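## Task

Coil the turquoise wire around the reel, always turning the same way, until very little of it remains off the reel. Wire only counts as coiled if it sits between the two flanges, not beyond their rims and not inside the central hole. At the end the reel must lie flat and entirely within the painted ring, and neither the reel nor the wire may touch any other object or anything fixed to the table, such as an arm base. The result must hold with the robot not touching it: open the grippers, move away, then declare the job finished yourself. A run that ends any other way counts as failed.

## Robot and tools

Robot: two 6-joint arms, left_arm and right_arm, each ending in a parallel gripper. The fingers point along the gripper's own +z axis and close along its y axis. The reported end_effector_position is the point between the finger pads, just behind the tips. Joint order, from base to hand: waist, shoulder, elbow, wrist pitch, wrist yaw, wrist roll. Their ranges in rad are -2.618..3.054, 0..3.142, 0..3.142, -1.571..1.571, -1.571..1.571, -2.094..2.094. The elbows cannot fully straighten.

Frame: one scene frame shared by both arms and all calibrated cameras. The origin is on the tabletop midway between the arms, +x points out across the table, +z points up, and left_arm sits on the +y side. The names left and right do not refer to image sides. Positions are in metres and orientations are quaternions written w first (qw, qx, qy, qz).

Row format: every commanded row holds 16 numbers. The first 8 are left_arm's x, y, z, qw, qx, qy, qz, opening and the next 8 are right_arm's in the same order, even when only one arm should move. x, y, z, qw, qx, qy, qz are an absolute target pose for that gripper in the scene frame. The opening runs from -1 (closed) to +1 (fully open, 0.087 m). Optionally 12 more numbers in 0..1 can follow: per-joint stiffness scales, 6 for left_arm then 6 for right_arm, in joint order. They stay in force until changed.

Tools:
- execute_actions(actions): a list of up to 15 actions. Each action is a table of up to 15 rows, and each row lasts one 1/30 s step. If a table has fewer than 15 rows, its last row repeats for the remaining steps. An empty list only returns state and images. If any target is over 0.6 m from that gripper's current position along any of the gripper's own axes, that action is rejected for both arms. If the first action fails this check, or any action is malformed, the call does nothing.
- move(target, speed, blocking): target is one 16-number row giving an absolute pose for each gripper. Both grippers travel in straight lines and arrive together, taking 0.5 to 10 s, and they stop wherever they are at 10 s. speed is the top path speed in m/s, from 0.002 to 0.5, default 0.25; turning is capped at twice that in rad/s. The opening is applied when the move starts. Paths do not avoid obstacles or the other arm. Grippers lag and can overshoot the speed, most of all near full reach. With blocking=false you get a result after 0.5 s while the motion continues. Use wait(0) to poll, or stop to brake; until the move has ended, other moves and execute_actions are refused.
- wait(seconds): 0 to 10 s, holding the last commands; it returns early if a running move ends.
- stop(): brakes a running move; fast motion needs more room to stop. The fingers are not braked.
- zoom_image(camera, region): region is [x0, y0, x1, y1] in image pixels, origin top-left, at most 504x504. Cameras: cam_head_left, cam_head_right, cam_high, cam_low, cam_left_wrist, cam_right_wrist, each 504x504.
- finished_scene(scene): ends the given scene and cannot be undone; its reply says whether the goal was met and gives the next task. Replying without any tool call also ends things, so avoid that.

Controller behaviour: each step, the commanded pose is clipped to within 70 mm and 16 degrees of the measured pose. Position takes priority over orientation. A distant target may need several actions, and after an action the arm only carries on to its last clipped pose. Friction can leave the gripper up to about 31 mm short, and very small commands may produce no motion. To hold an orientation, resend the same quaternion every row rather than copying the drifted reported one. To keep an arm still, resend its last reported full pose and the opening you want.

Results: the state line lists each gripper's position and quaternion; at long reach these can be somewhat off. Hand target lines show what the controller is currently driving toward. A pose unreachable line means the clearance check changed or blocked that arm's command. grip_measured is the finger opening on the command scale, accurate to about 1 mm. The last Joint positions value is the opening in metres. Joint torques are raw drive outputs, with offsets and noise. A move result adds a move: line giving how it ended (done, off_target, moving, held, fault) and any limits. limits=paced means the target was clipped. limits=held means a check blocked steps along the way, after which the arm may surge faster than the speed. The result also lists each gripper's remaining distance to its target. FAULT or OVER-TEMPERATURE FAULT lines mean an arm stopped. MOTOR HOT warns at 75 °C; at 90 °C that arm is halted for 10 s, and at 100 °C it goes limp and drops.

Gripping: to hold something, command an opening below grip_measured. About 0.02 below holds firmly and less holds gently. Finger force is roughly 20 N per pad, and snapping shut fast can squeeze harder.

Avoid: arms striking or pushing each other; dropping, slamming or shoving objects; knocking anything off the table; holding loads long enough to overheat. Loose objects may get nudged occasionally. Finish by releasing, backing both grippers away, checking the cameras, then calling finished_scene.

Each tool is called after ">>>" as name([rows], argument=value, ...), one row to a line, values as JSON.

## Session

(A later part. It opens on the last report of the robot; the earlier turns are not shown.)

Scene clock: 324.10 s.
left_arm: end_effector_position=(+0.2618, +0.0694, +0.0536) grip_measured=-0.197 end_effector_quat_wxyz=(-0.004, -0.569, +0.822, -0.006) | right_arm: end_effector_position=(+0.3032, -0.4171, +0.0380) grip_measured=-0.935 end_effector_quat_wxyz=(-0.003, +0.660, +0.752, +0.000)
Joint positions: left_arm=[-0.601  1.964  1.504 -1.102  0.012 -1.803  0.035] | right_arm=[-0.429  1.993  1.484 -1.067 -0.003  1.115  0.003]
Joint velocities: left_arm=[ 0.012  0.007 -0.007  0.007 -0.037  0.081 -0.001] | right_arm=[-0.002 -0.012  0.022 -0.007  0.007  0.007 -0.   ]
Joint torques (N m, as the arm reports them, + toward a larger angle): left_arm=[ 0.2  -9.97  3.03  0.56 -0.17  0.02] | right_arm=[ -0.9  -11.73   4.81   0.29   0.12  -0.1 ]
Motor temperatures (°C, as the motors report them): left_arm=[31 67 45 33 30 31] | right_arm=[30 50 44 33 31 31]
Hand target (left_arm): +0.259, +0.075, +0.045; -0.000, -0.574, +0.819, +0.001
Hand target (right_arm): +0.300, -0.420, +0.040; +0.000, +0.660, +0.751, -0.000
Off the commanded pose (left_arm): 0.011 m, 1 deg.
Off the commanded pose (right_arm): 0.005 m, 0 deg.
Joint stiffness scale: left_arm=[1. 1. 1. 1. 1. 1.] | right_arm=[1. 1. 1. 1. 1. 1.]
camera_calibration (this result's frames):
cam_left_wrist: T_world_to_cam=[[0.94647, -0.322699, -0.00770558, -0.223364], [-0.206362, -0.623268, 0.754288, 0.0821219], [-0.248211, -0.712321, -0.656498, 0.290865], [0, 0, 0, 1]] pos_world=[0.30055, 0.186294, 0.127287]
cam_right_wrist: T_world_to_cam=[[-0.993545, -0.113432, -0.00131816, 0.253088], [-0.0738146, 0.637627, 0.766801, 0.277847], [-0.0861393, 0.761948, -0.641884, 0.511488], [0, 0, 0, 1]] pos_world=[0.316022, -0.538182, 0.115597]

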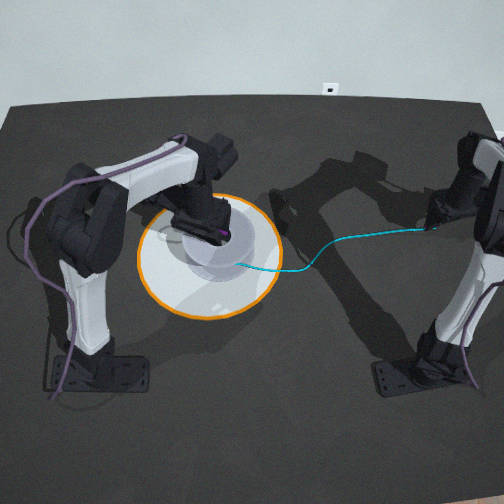

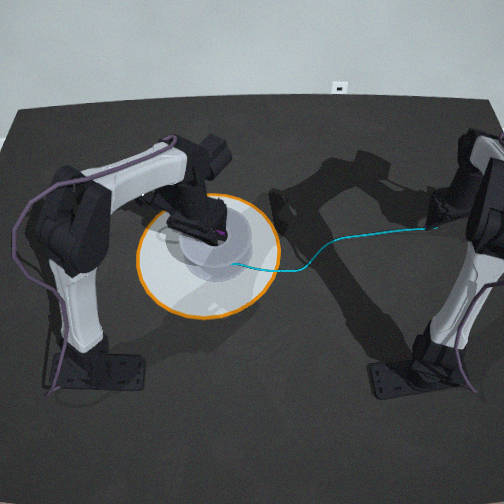

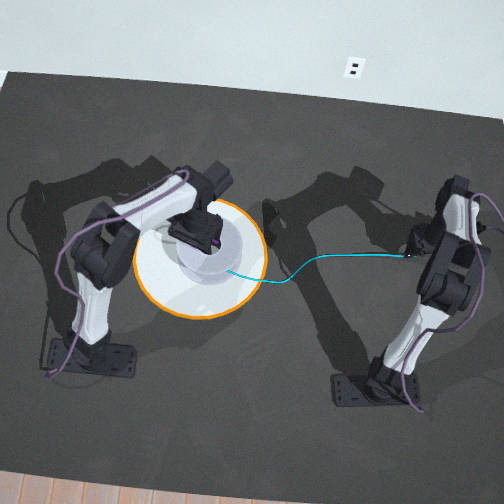

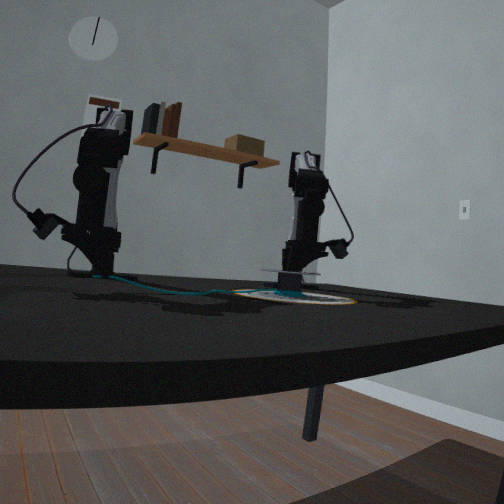

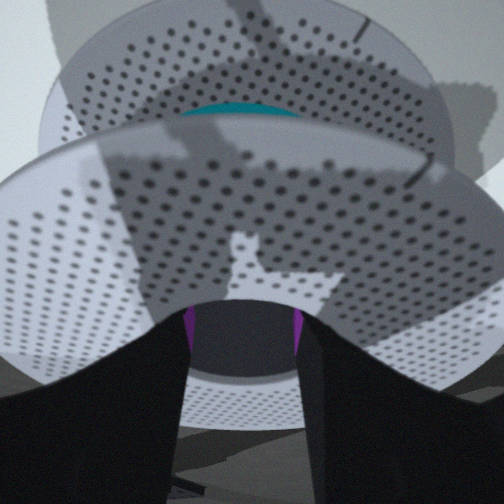

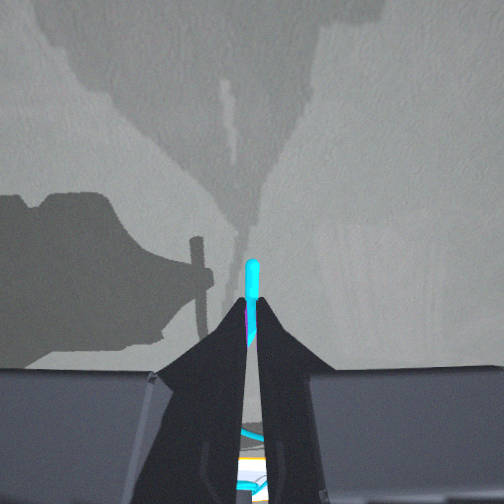

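>>> move(target=[0.259,0.075,0.045,0,0.423,0.906,0,0.3, 0.294,-0.39,0.035,0,0.66,0.751,0,-1], speed=0.25)

>>> move(target=[0.259,0.075,0.045,0,0.954,0.301,0,0.3, 0.285,-0.345,0.035,0,0.66,0.751,0,-1], speed=0.25)

>>> move(target=[0.259,0.075,0.05,0,0.954,0.301,0,-1, 0.285,-0.345,0.035,0,0.66,0.751,0,-1], speed=0.25)

>>> move(target=[0.259,0.075,0.05,0,0.342,0.94,0,-1, 0.285,-0.345,0.035,0,0.66,0.751,0,-1], speed=0.5)

>>> move(target=[0.259,0.075,0.05,0,-0.574,0.819,0,-1, 0.285,-0.345,0.035,0,0.66,0.751,0,-1], speed=0.5)

>>> move(target=[0.259,0.075,0.045,0,-0.574,0.819,0,0.3, 0.285,-0.345,0.035,0,0.66,0.751,0,-1], speed=0.25)

Scene clock: 338.27 s.
left_arm: end_effector_position=(+0.2574, +0.0753, +0.0534) grip_measured=-0.197 end_effector_quat_wxyz=(+0.008, +0.408, +0.913, -0.006) | right_arm: end_effector_position=(+0.2928, -0.3869, +0.0323) grip_measured=-0.935 end_effector_quat_wxyz=(-0.021, +0.659, +0.752, +0.003)
Joint positions: left_arm=[-0.72   2.133  1.761 -1.179  0.006  0.13   0.035] | right_arm=[-0.367  1.961  1.408 -1.053 -0.023  1.174  0.003]
Joint velocities: left_arm=[ 0.002 -0.012 -0.022 -0.037  0.022 -0.022 -0.001] | right_arm=[-0.002  0.002 -0.012 -0.037  0.022 -0.037 -0.   ]
Joint torques (N m, as the arm reports them, + toward a larger angle): left_arm=[-0.35 -8.98  6.32  0.49 -0.01  0.33] | right_arm=[ -0.03 -12.18   4.14   0.48   0.29   0.1 ]
Motor temperatures (°C, as the motors report them): left_arm=[31 67 45 33 30 31] | right_arm=[30 51 43 33 31 31]
Hand target (left_arm): +0.258, +0.075, +0.044; -0.000, +0.423, +0.906, -0.000
Hand target (right_arm): +0.294, -0.389, +0.035; -0.002, +0.660, +0.751, +0.000
Off the commanded pose (left_arm): 0.009 m, 2 deg.
Off the commanded pose (right_arm): 0.004 m, 2 deg.
Joint stiffness scale: left_arm=[1. 1. 1. 1. 1. 1.] | right_arm=[1. 1. 1. 1. 1. 1.]
move: done
camera_calibration (this result's frames):
cam_left_wrist: T_world_to_cam=[[-0.724099, -0.689637, -0.00901966, 0.240374], [-0.474899, 0.489061, 0.731635, 0.0716152], [-0.500152, 0.53406, -0.681637, 0.266156], [0, 0, 0, 1]] pos_world=[0.341182, -0.0113966, 0.131193]
cam_right_wrist: T_world_to_cam=[[-0.993107, -0.11556, 0.0196259, 0.244551], [-0.0561548, 0.616027, 0.785721, 0.248126], [-0.102888, 0.779203, -0.61827, 0.494686], [0, 0, 0, 1]] pos_world=[0.307696, -0.510052, 0.106092]

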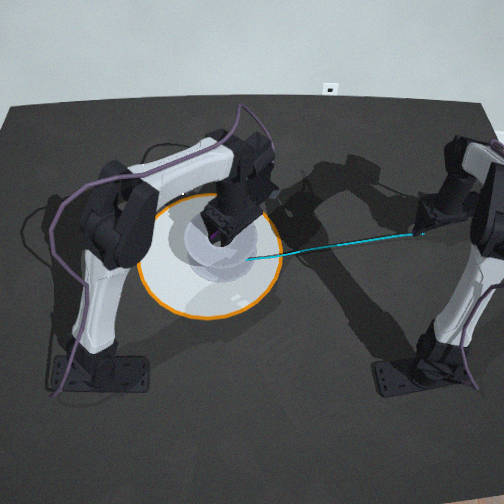

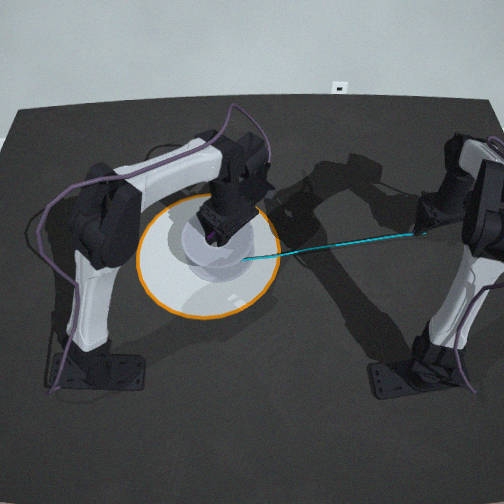

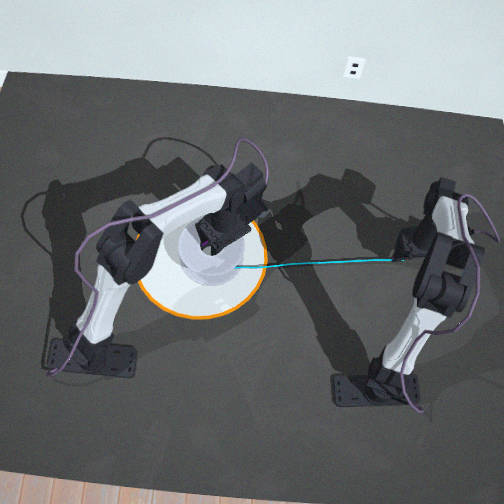

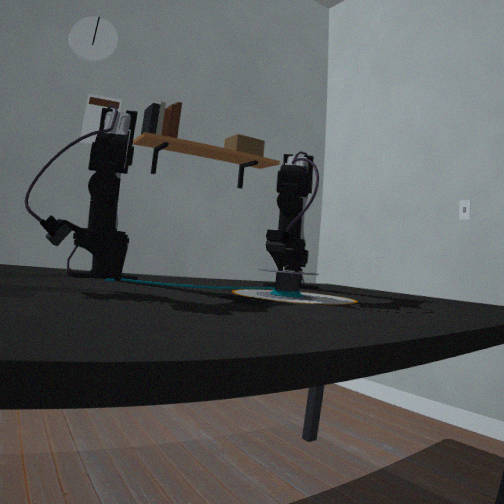

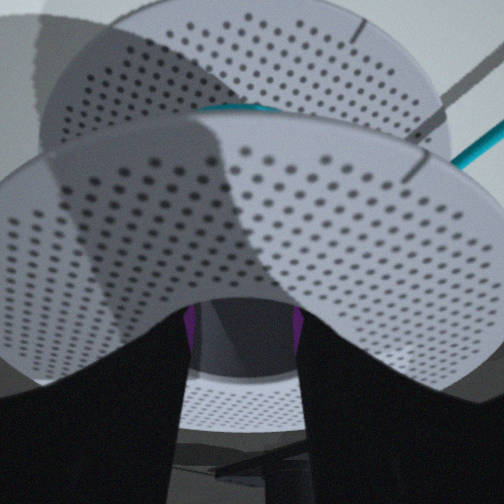

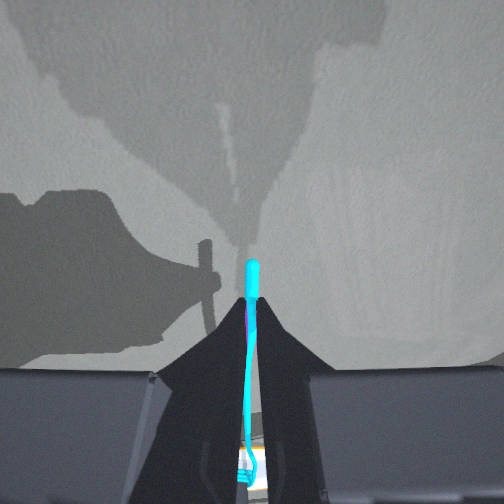

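Scene clock: 342.20 s.
left_arm: end_effector_position=(+0.2648, +0.0675, +0.0537) grip_measured=-0.191 end_effector_quat_wxyz=(+0.014, +0.950, +0.312, +0.002) | right_arm: end_effector_position=(+0.2840, -0.3380, +0.0354) grip_measured=-0.935 end_effector_quat_wxyz=(-0.025, +0.658, +0.753, +0.008)
Joint positions: left_arm=[-0.815  1.975  1.524 -1.092  0.008  1.702  0.035] | right_arm=[-0.241  1.892  1.323 -1.034 -0.041  1.297  0.003]
Joint velocities: left_arm=[-0.012 -0.002  0.017  0.037  0.007  0.037  0.   ] | right_arm=[-0.007  0.002  0.007 -0.007  0.081  0.022 -0.001]
Joint torques (N m, as the arm reports them, + toward a larger angle): left_arm=[ -0.04 -10.06   3.08   0.42   0.02   0.3 ] | right_arm=[ -0.12 -11.01   4.09   0.46   0.44   0.1 ]
Motor temperatures (°C, as the motors report them): left_arm=[31 68 45 33 30 31] | right_arm=[30 51 43 33 31 31]
Hand target (left_arm): +0.259, +0.075, +0.046; -0.000, +0.954, +0.301, -0.001
Hand target (right_arm): +0.285, -0.344, +0.036; -0.002, +0.660, +0.751, +0.001
Off the commanded pose (left_arm): 0.013 m, 2 deg.
Off the commanded pose (right_arm): 0.007 m, 3 deg.
Joint stiffness scale: left_arm=[1. 1. 1. 1. 1. 1.] | right_arm=[1. 1. 1. 1. 1. 1.]
move: off_target (left_arm, right_arm)
camera_calibration (this result's frames):
cam_left_wrist: T_world_to_cam=[[-0.616253, 0.786455, -0.0414911, 0.113947], [0.509367, 0.438205, 0.740623, -0.179052], [0.600648, 0.435277, -0.670638, -0.0111747], [0, 0, 0, 1]] pos_world=[0.168135, -0.00628849, 0.129843]
cam_right_wrist: T_world_to_cam=[[-0.992791, -0.118751, 0.0162437, 0.240369], [-0.0594208, 0.605348, 0.79374, 0.212098], [-0.104091, 0.787053, -0.60804, 0.460251], [0, 0, 0, 1]] pos_world=[0.299147, -0.462091, 0.107596]

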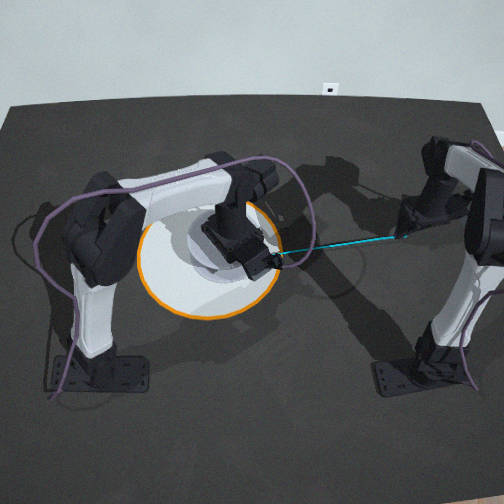

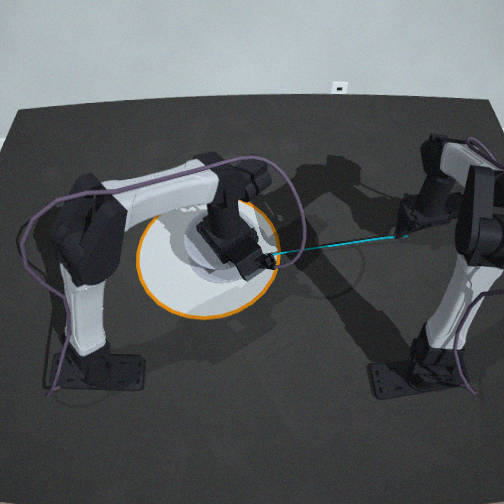

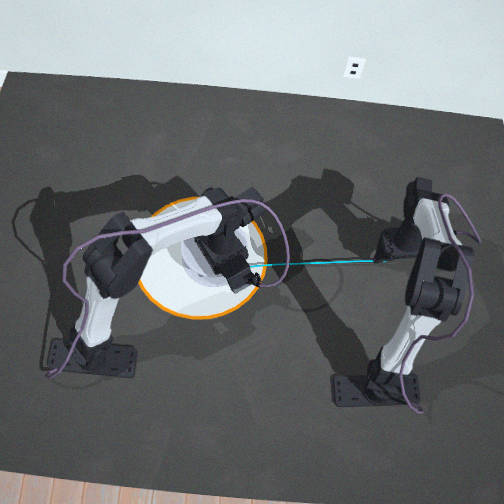

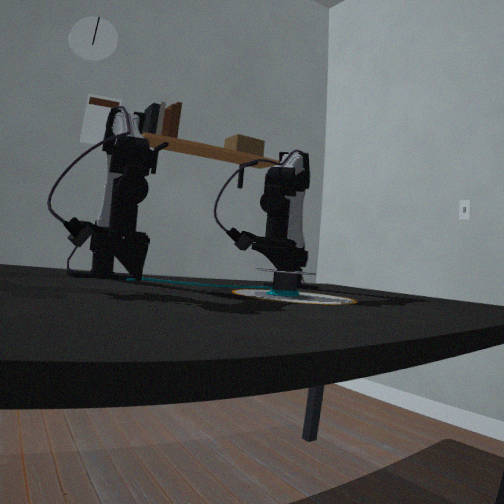

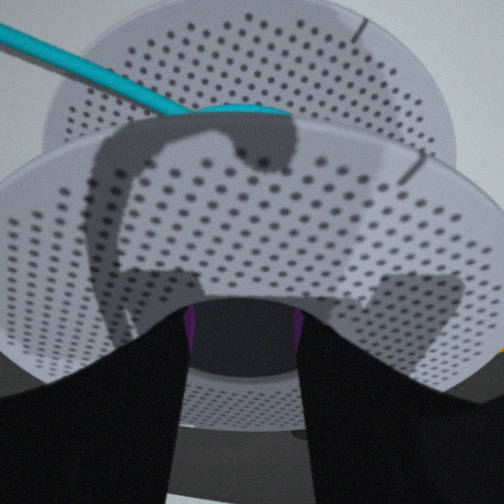

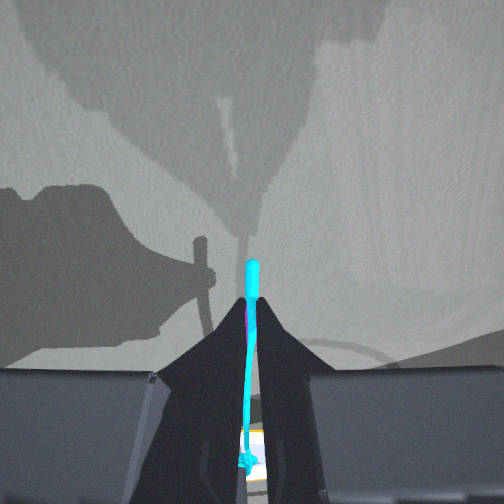

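Scene clock: 342.90 s.
left_arm: end_effector_position=(+0.2659, +0.0677, +0.0540) grip_measured=-1.000 end_effector_quat_wxyz=(+0.013, +0.952, +0.305, +0.005) | right_arm: end_effector_position=(+0.2872, -0.3416, +0.0343) grip_measured=-0.935 end_effector_quat_wxyz=(-0.013, +0.658, +0.753, +0.005)
Joint positions: left_arm=[-0.815  1.975  1.524 -1.092  0.003  1.717  0.   ] | right_arm=[-0.241  1.892  1.323 -1.019 -0.023  1.297  0.003]
Joint velocities: left_arm=[-0.007 -0.007 -0.012 -0.022 -0.081  0.022  0.   ] | right_arm=[-0.002 -0.002 -0.007 -0.051  0.007  0.022 -0.001]
Joint torques (N m, as the arm reports them, + toward a larger angle): left_arm=[ -0.06 -10.31   3.85   0.28   0.08   0.13] | right_arm=[ -0.26 -11.39   3.89   0.45   0.32   0.07]
Motor temperatures (°C, as the motors report them): left_arm=[31 68 45 33 30 31] | right_arm=[30 51 43 33 31 31]
Hand target (left_arm): +0.259, +0.075, +0.050; -0.000, +0.954, +0.301, -0.000
Hand target (right_arm): +0.285, -0.345, +0.035; -0.000, +0.660, +0.751, +0.000
Off the commanded pose (left_arm): 0.011 m, 2 deg.
Off the commanded pose (right_arm): 0.004 m, 2 deg.
Joint stiffness scale: left_arm=[1. 1. 1. 1. 1. 1.] | right_arm=[1. 1. 1. 1. 1. 1.]
move: off_target (left_arm)
camera_calibration (this result's frames):
cam_left_wrist: T_world_to_cam=[[-0.604736, 0.795372, -0.0409562, 0.110764], [0.512462, 0.427969, 0.744463, -0.180156], [0.609653, 0.429215, -0.666406, -0.0139202], [0, 0, 0, 1]] pos_world=[0.167793, -0.00502274, 0.12938]
cam_right_wrist: T_world_to_cam=[[-0.992878, -0.118964, 0.00642174, 0.243426], [-0.069346, 0.620911, 0.780807, 0.22393], [-0.0968754, 0.774801, -0.624739, 0.457078], [0, 0, 0, 1]] pos_world=[0.3015, -0.464226, 0.109144]

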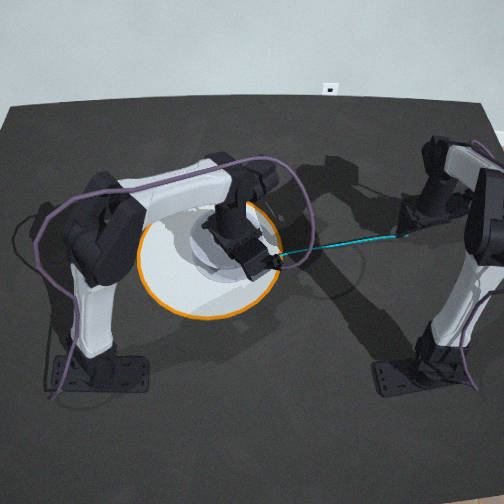

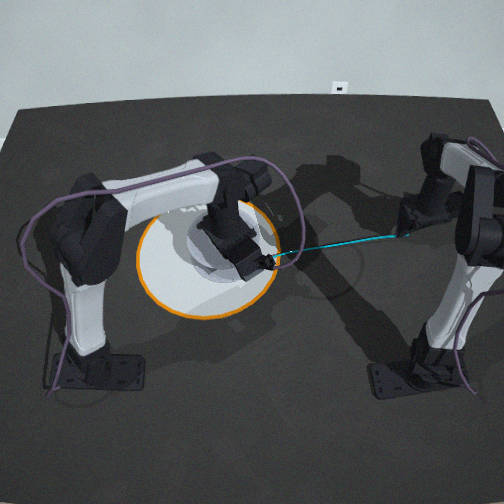

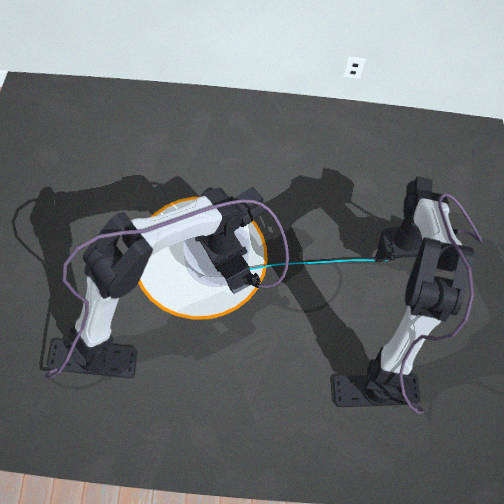

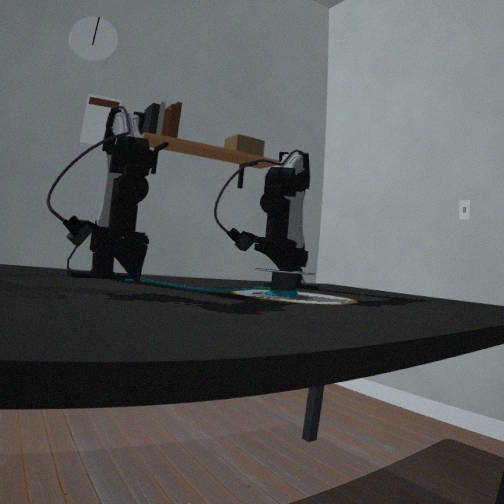

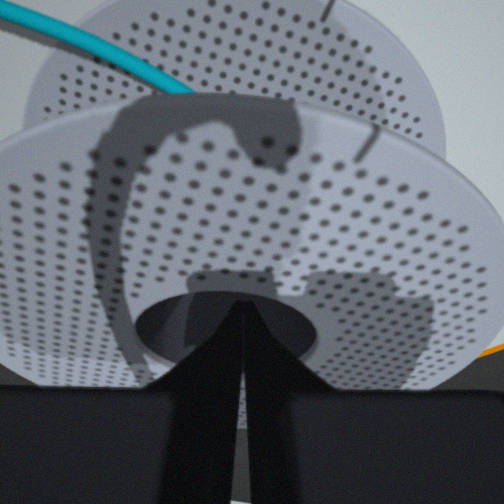

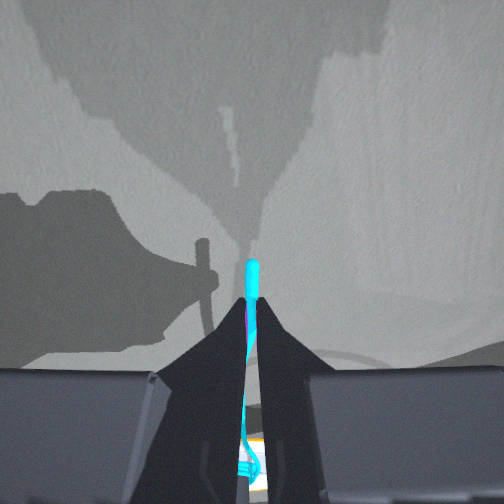

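Scene clock: 345.43 s.
left_arm: end_effector_position=(+0.2553, +0.0735, +0.0489) grip_measured=-1.000 end_effector_quat_wxyz=(+0.004, +0.350, +0.937, -0.003) | right_arm: end_effector_position=(+0.2874, -0.3417, +0.0343) grip_measured=-0.935 end_effector_quat_wxyz=(-0.013, +0.658, +0.753, +0.005)
Joint positions: left_arm=[-0.716  2.146  1.761 -1.177  0.002  0.008  0.   ] | right_arm=[-0.241  1.892  1.323 -1.018 -0.022  1.297  0.003]
Joint velocities: left_arm=[-0.007  0.002  0.007 -0.066 -0.007 -0.022  0.   ] | right_arm=[ 0.007 -0.007 -0.022 -0.007 -0.037 -0.007  0.001]
Joint torques (N m, as the arm reports them, + toward a larger angle): left_arm=[  0.76 -10.05   7.64   0.26   0.     0.1 ] | right_arm=[ -0.24 -11.26   3.97   0.36   0.32   0.07]
Motor temperatures (°C, as the motors report them): left_arm=[31 68 45 33 30 31] | right_arm=[30 51 43 33 31 31]
Hand target (left_arm): +0.259, +0.075, +0.050; +0.001, +0.342, +0.940, +0.000
Hand target (right_arm): +0.285, -0.345, +0.035; -0.000, +0.660, +0.751, -0.000
Off the commanded pose (left_arm): 0.004 m, 1 deg.
Off the commanded pose (right_arm): 0.004 m, 2 deg.
Joint stiffness scale: left_arm=[1. 1. 1. 1. 1. 1.] | right_arm=[1. 1. 1. 1. 1. 1.]
move: done
camera_calibration (this result's frames):
cam_left_wrist: T_world_to_cam=[[-0.631523, -0.775284, -0.0106899, 0.220376], [-0.527527, 0.419521, 0.738727, 0.0929174], [-0.568238, 0.472162, -0.67392, 0.284563], [0, 0, 0, 1]] pos_world=[0.349888, -0.00248708, 0.125488]
cam_right_wrist: T_world_to_cam=[[-0.99288, -0.118972, 0.00587831, 0.243592], [-0.0698616, 0.621582, 0.780227, 0.224473], [-0.0964787, 0.774262, -0.625468, 0.456915], [0, 0, 0, 1]] pos_world=[0.301622, -0.464319, 0.109214]

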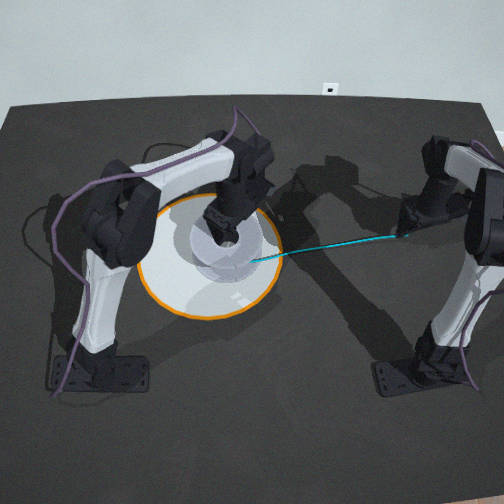

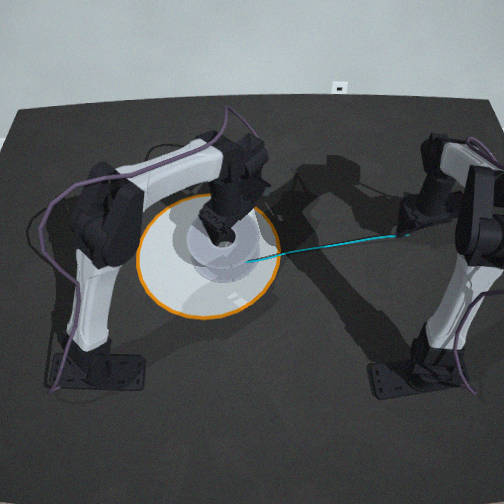

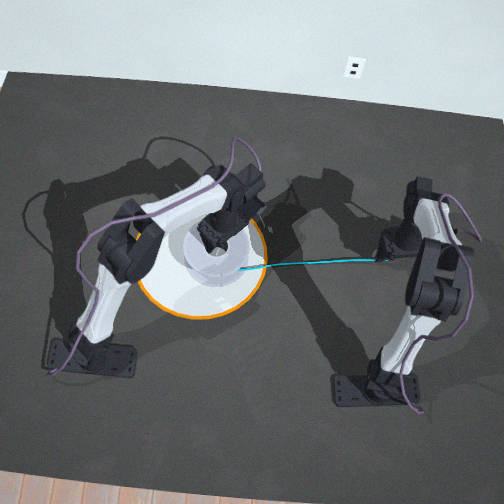

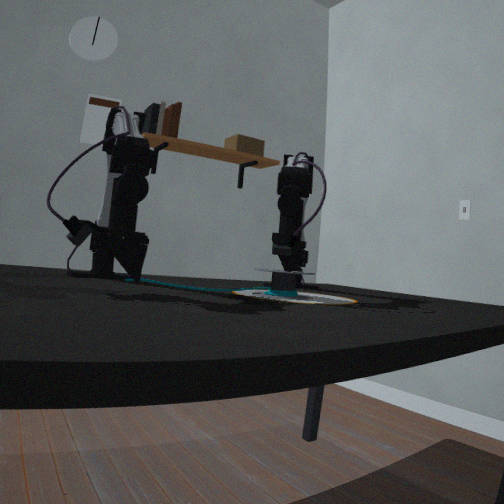

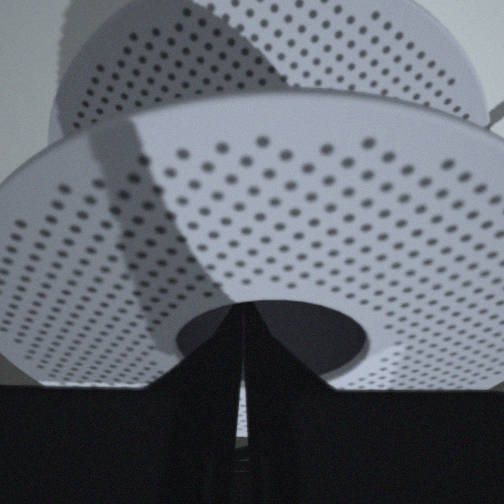

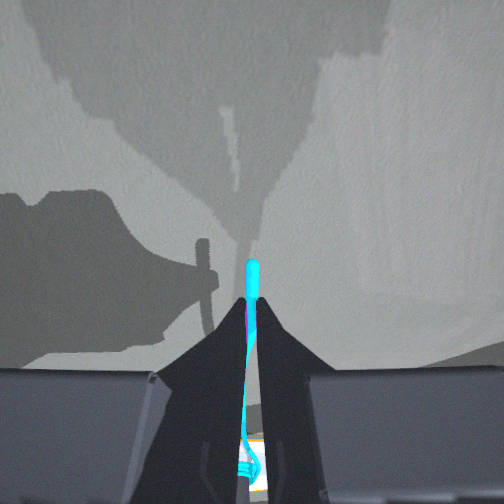

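Scene clock: 348.13 s.
left_arm: end_effector_position=(+0.2626, +0.0654, +0.0520) grip_measured=-1.000 end_effector_quat_wxyz=(-0.006, -0.568, +0.823, -0.010) | right_arm: end_effector_position=(+0.2874, -0.3416, +0.0343) grip_measured=-0.935 end_effector_quat_wxyz=(-0.013, +0.658, +0.753, +0.005)
Joint positions: left_arm=[-0.606  1.972  1.508 -1.093  0.018 -1.804  0.   ] | right_arm=[-0.241  1.892  1.323 -1.018 -0.023  1.297  0.003]
Joint velocities: left_arm=[ 0.017 -0.017 -0.002  0.066 -0.081 -0.051  0.   ] | right_arm=[ 0.002  0.002 -0.007 -0.007 -0.022 -0.022  0.   ]
Joint torques (N m, as the arm reports them, + toward a larger angle): left_arm=[  0.64 -11.02   3.94   0.28  -0.23   0.08] | right_arm=[ -0.21 -11.29   3.96   0.39   0.34   0.09]
Motor temperatures (°C, as the motors report them): left_arm=[31 68 45 33 30 31] | right_arm=[30 51 43 33 31 31]
Hand target (left_arm): +0.260, +0.075, +0.051; +0.000, -0.574, +0.819, -0.000
Hand target (right_arm): +0.285, -0.345, +0.035; -0.000, +0.660, +0.751, -0.000
Off the commanded pose (left_arm): 0.010 m, 2 deg.
Off the commanded pose (right_arm): 0.004 m, 2 deg.
Joint stiffness scale: left_arm=[1. 1. 1. 1. 1. 1.] | right_arm=[1. 1. 1. 1. 1. 1.]
move: done
camera_calibration (this result's frames):
cam_left_wrist: T_world_to_cam=[[0.945092, -0.326775, -0.00441752, -0.224922], [-0.209682, -0.616694, 0.758763, 0.0811942], [-0.250669, -0.716175, -0.651352, 0.287805], [0, 0, 0, 1]] pos_world=[0.301741, 0.182692, 0.124862]
cam_right_wrist: T_world_to_cam=[[-0.992882, -0.118964, 0.00568397, 0.243636], [-0.069936, 0.620994, 0.780689, 0.22417], [-0.0964033, 0.774735, -0.624893, 0.456956], [0, 0, 0, 1]] pos_world=[0.301631, -0.464244, 0.109156]

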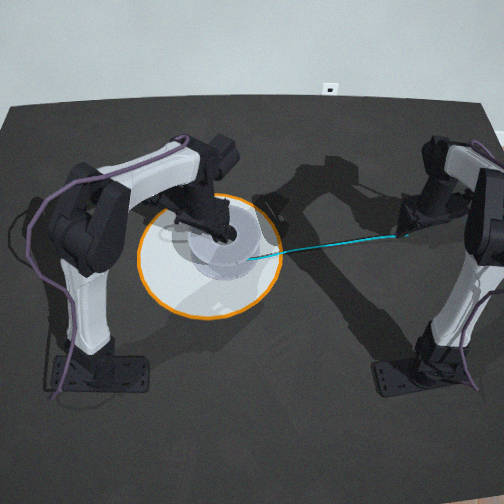

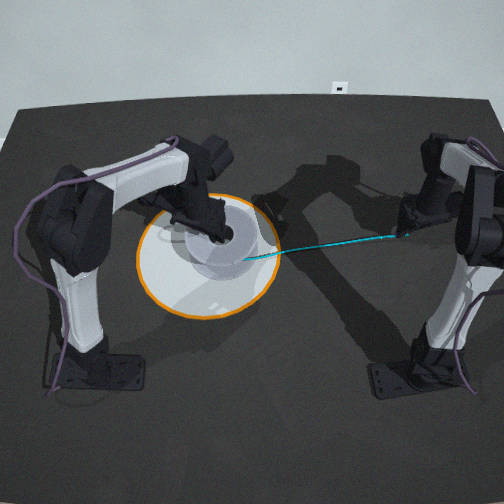

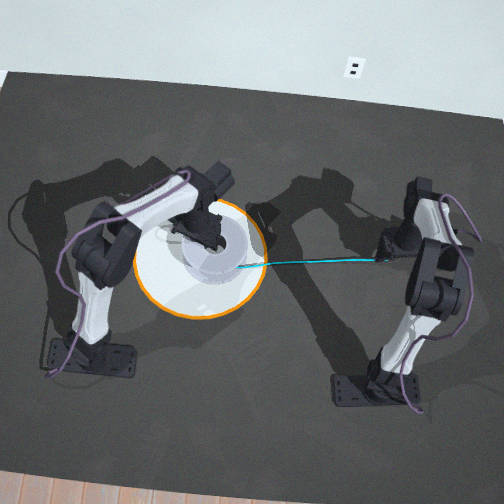

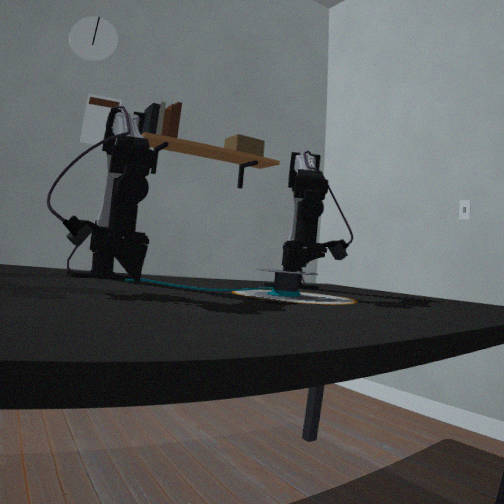

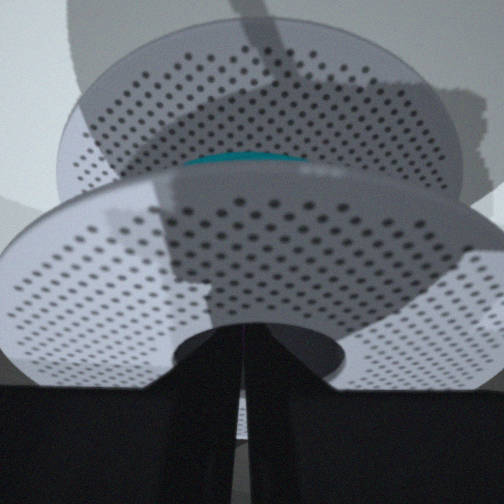

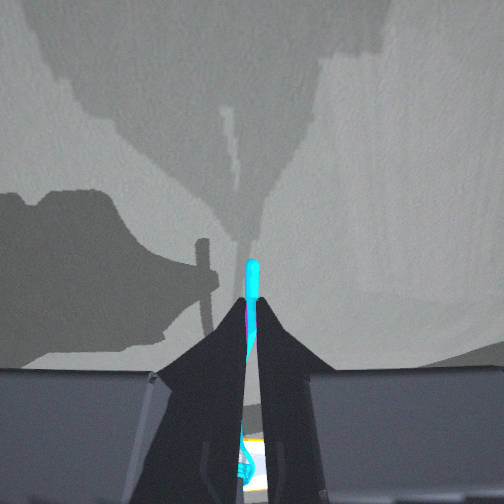

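Scene clock: 348.83 s.
left_arm: end_effector_position=(+0.2633, +0.0614, +0.0553) grip_measured=-0.171 end_effector_quat_wxyz=(-0.010, -0.567, +0.823, -0.019) | right_arm: end_effector_position=(+0.2875, -0.3408, +0.0345) grip_measured=-0.935 end_effector_quat_wxyz=(-0.014, +0.658, +0.753, +0.007)
Joint positions: left_arm=[-0.607  1.967  1.511 -1.085  0.032 -1.804  0.036] | right_arm=[-0.241  1.892  1.323 -1.018 -0.027  1.297  0.003]
Joint velocities: left_arm=[-0.007 -0.002 -0.007 -0.007 -0.007 -0.007 -0.   ] | right_arm=[-0.012 -0.012 -0.002  0.007  0.081  0.022  0.   ]
Joint torques (N m, as the arm reports them, + toward a larger angle): left_arm=[  0.66 -10.25   2.72   0.43  -0.36   0.03] | right_arm=[ -0.18 -11.41   3.89   0.38   0.41   0.09]
Motor temperatures (°C, as the motors report them): left_arm=[31 68 45 33 30 31] | right_arm=[30 51 43 33 31 31]
Hand target (left_arm): +0.259, +0.075, +0.045; -0.000, -0.574, +0.819, +0.000
Hand target (right_arm): +0.285, -0.345, +0.035; -0.000, +0.660, +0.751, +0.000
Off the commanded pose (left_arm): 0.018 m, 3 deg.
Off the commanded pose (right_arm): 0.005 m, 2 deg.
Joint stiffness scale: left_arm=[1. 1. 1. 1. 1. 1.] | right_arm=[1. 1. 1. 1. 1. 1.]
move: off_target (left_arm)
camera_calibration (this result's frames):
cam_left_wrist: T_world_to_cam=[[0.944737, -0.327761, 0.00663107, -0.227367], [-0.213909, -0.600989, 0.770101, 0.0759069], [-0.248424, -0.728961, -0.637888, 0.286715], [0, 0, 0, 1]] pos_world=[0.302266, 0.180101, 0.125943]
cam_right_wrist: T_world_to_cam=[[-0.992894, -0.118912, 0.00451809, 0.243903], [-0.0703832, 0.617453, 0.783452, 0.222355], [-0.0959518, 0.777567, -0.621436, 0.457198], [0, 0, 0, 1]] pos_world=[0.301688, -0.463793, 0.108812]

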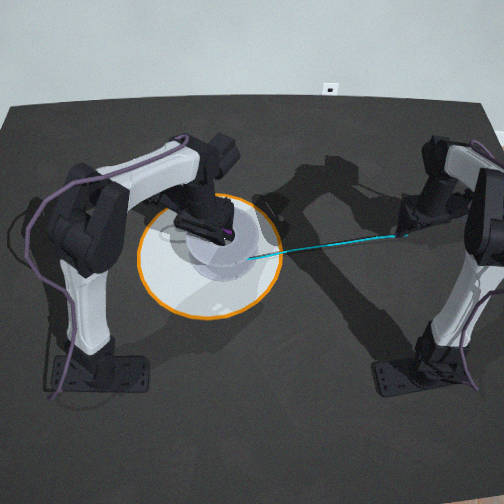

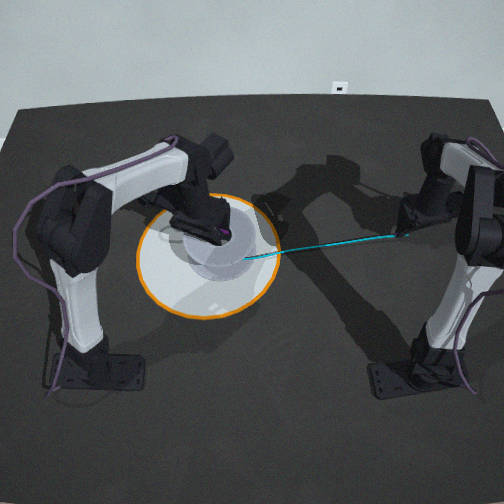

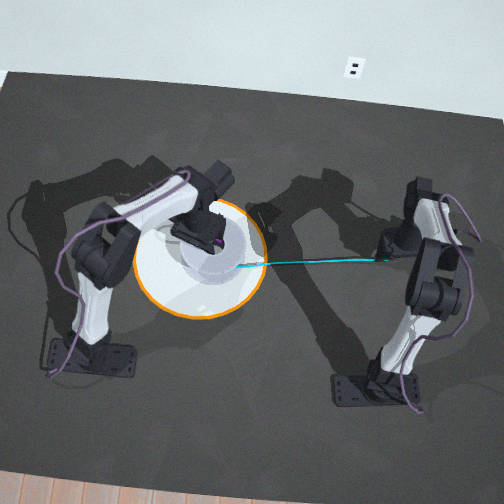

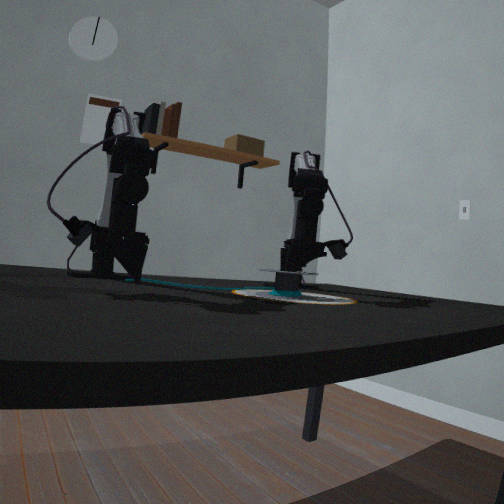

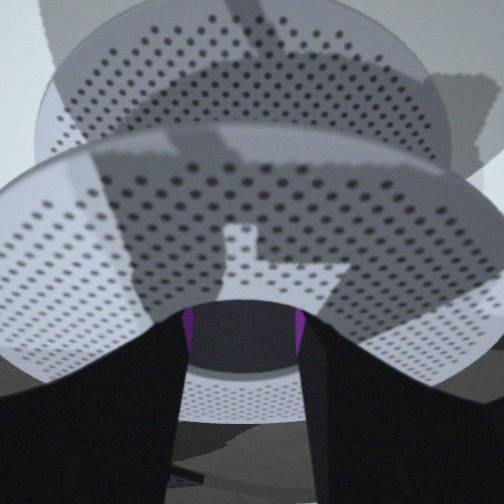

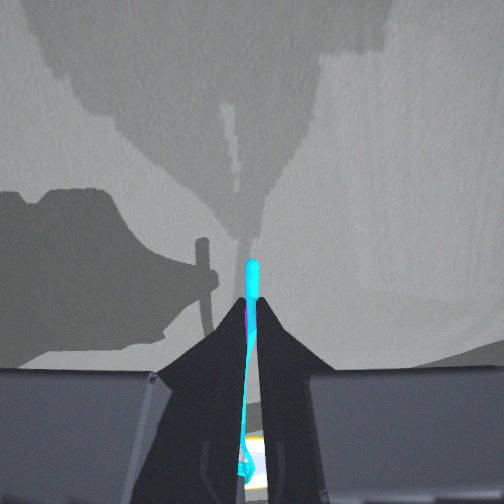

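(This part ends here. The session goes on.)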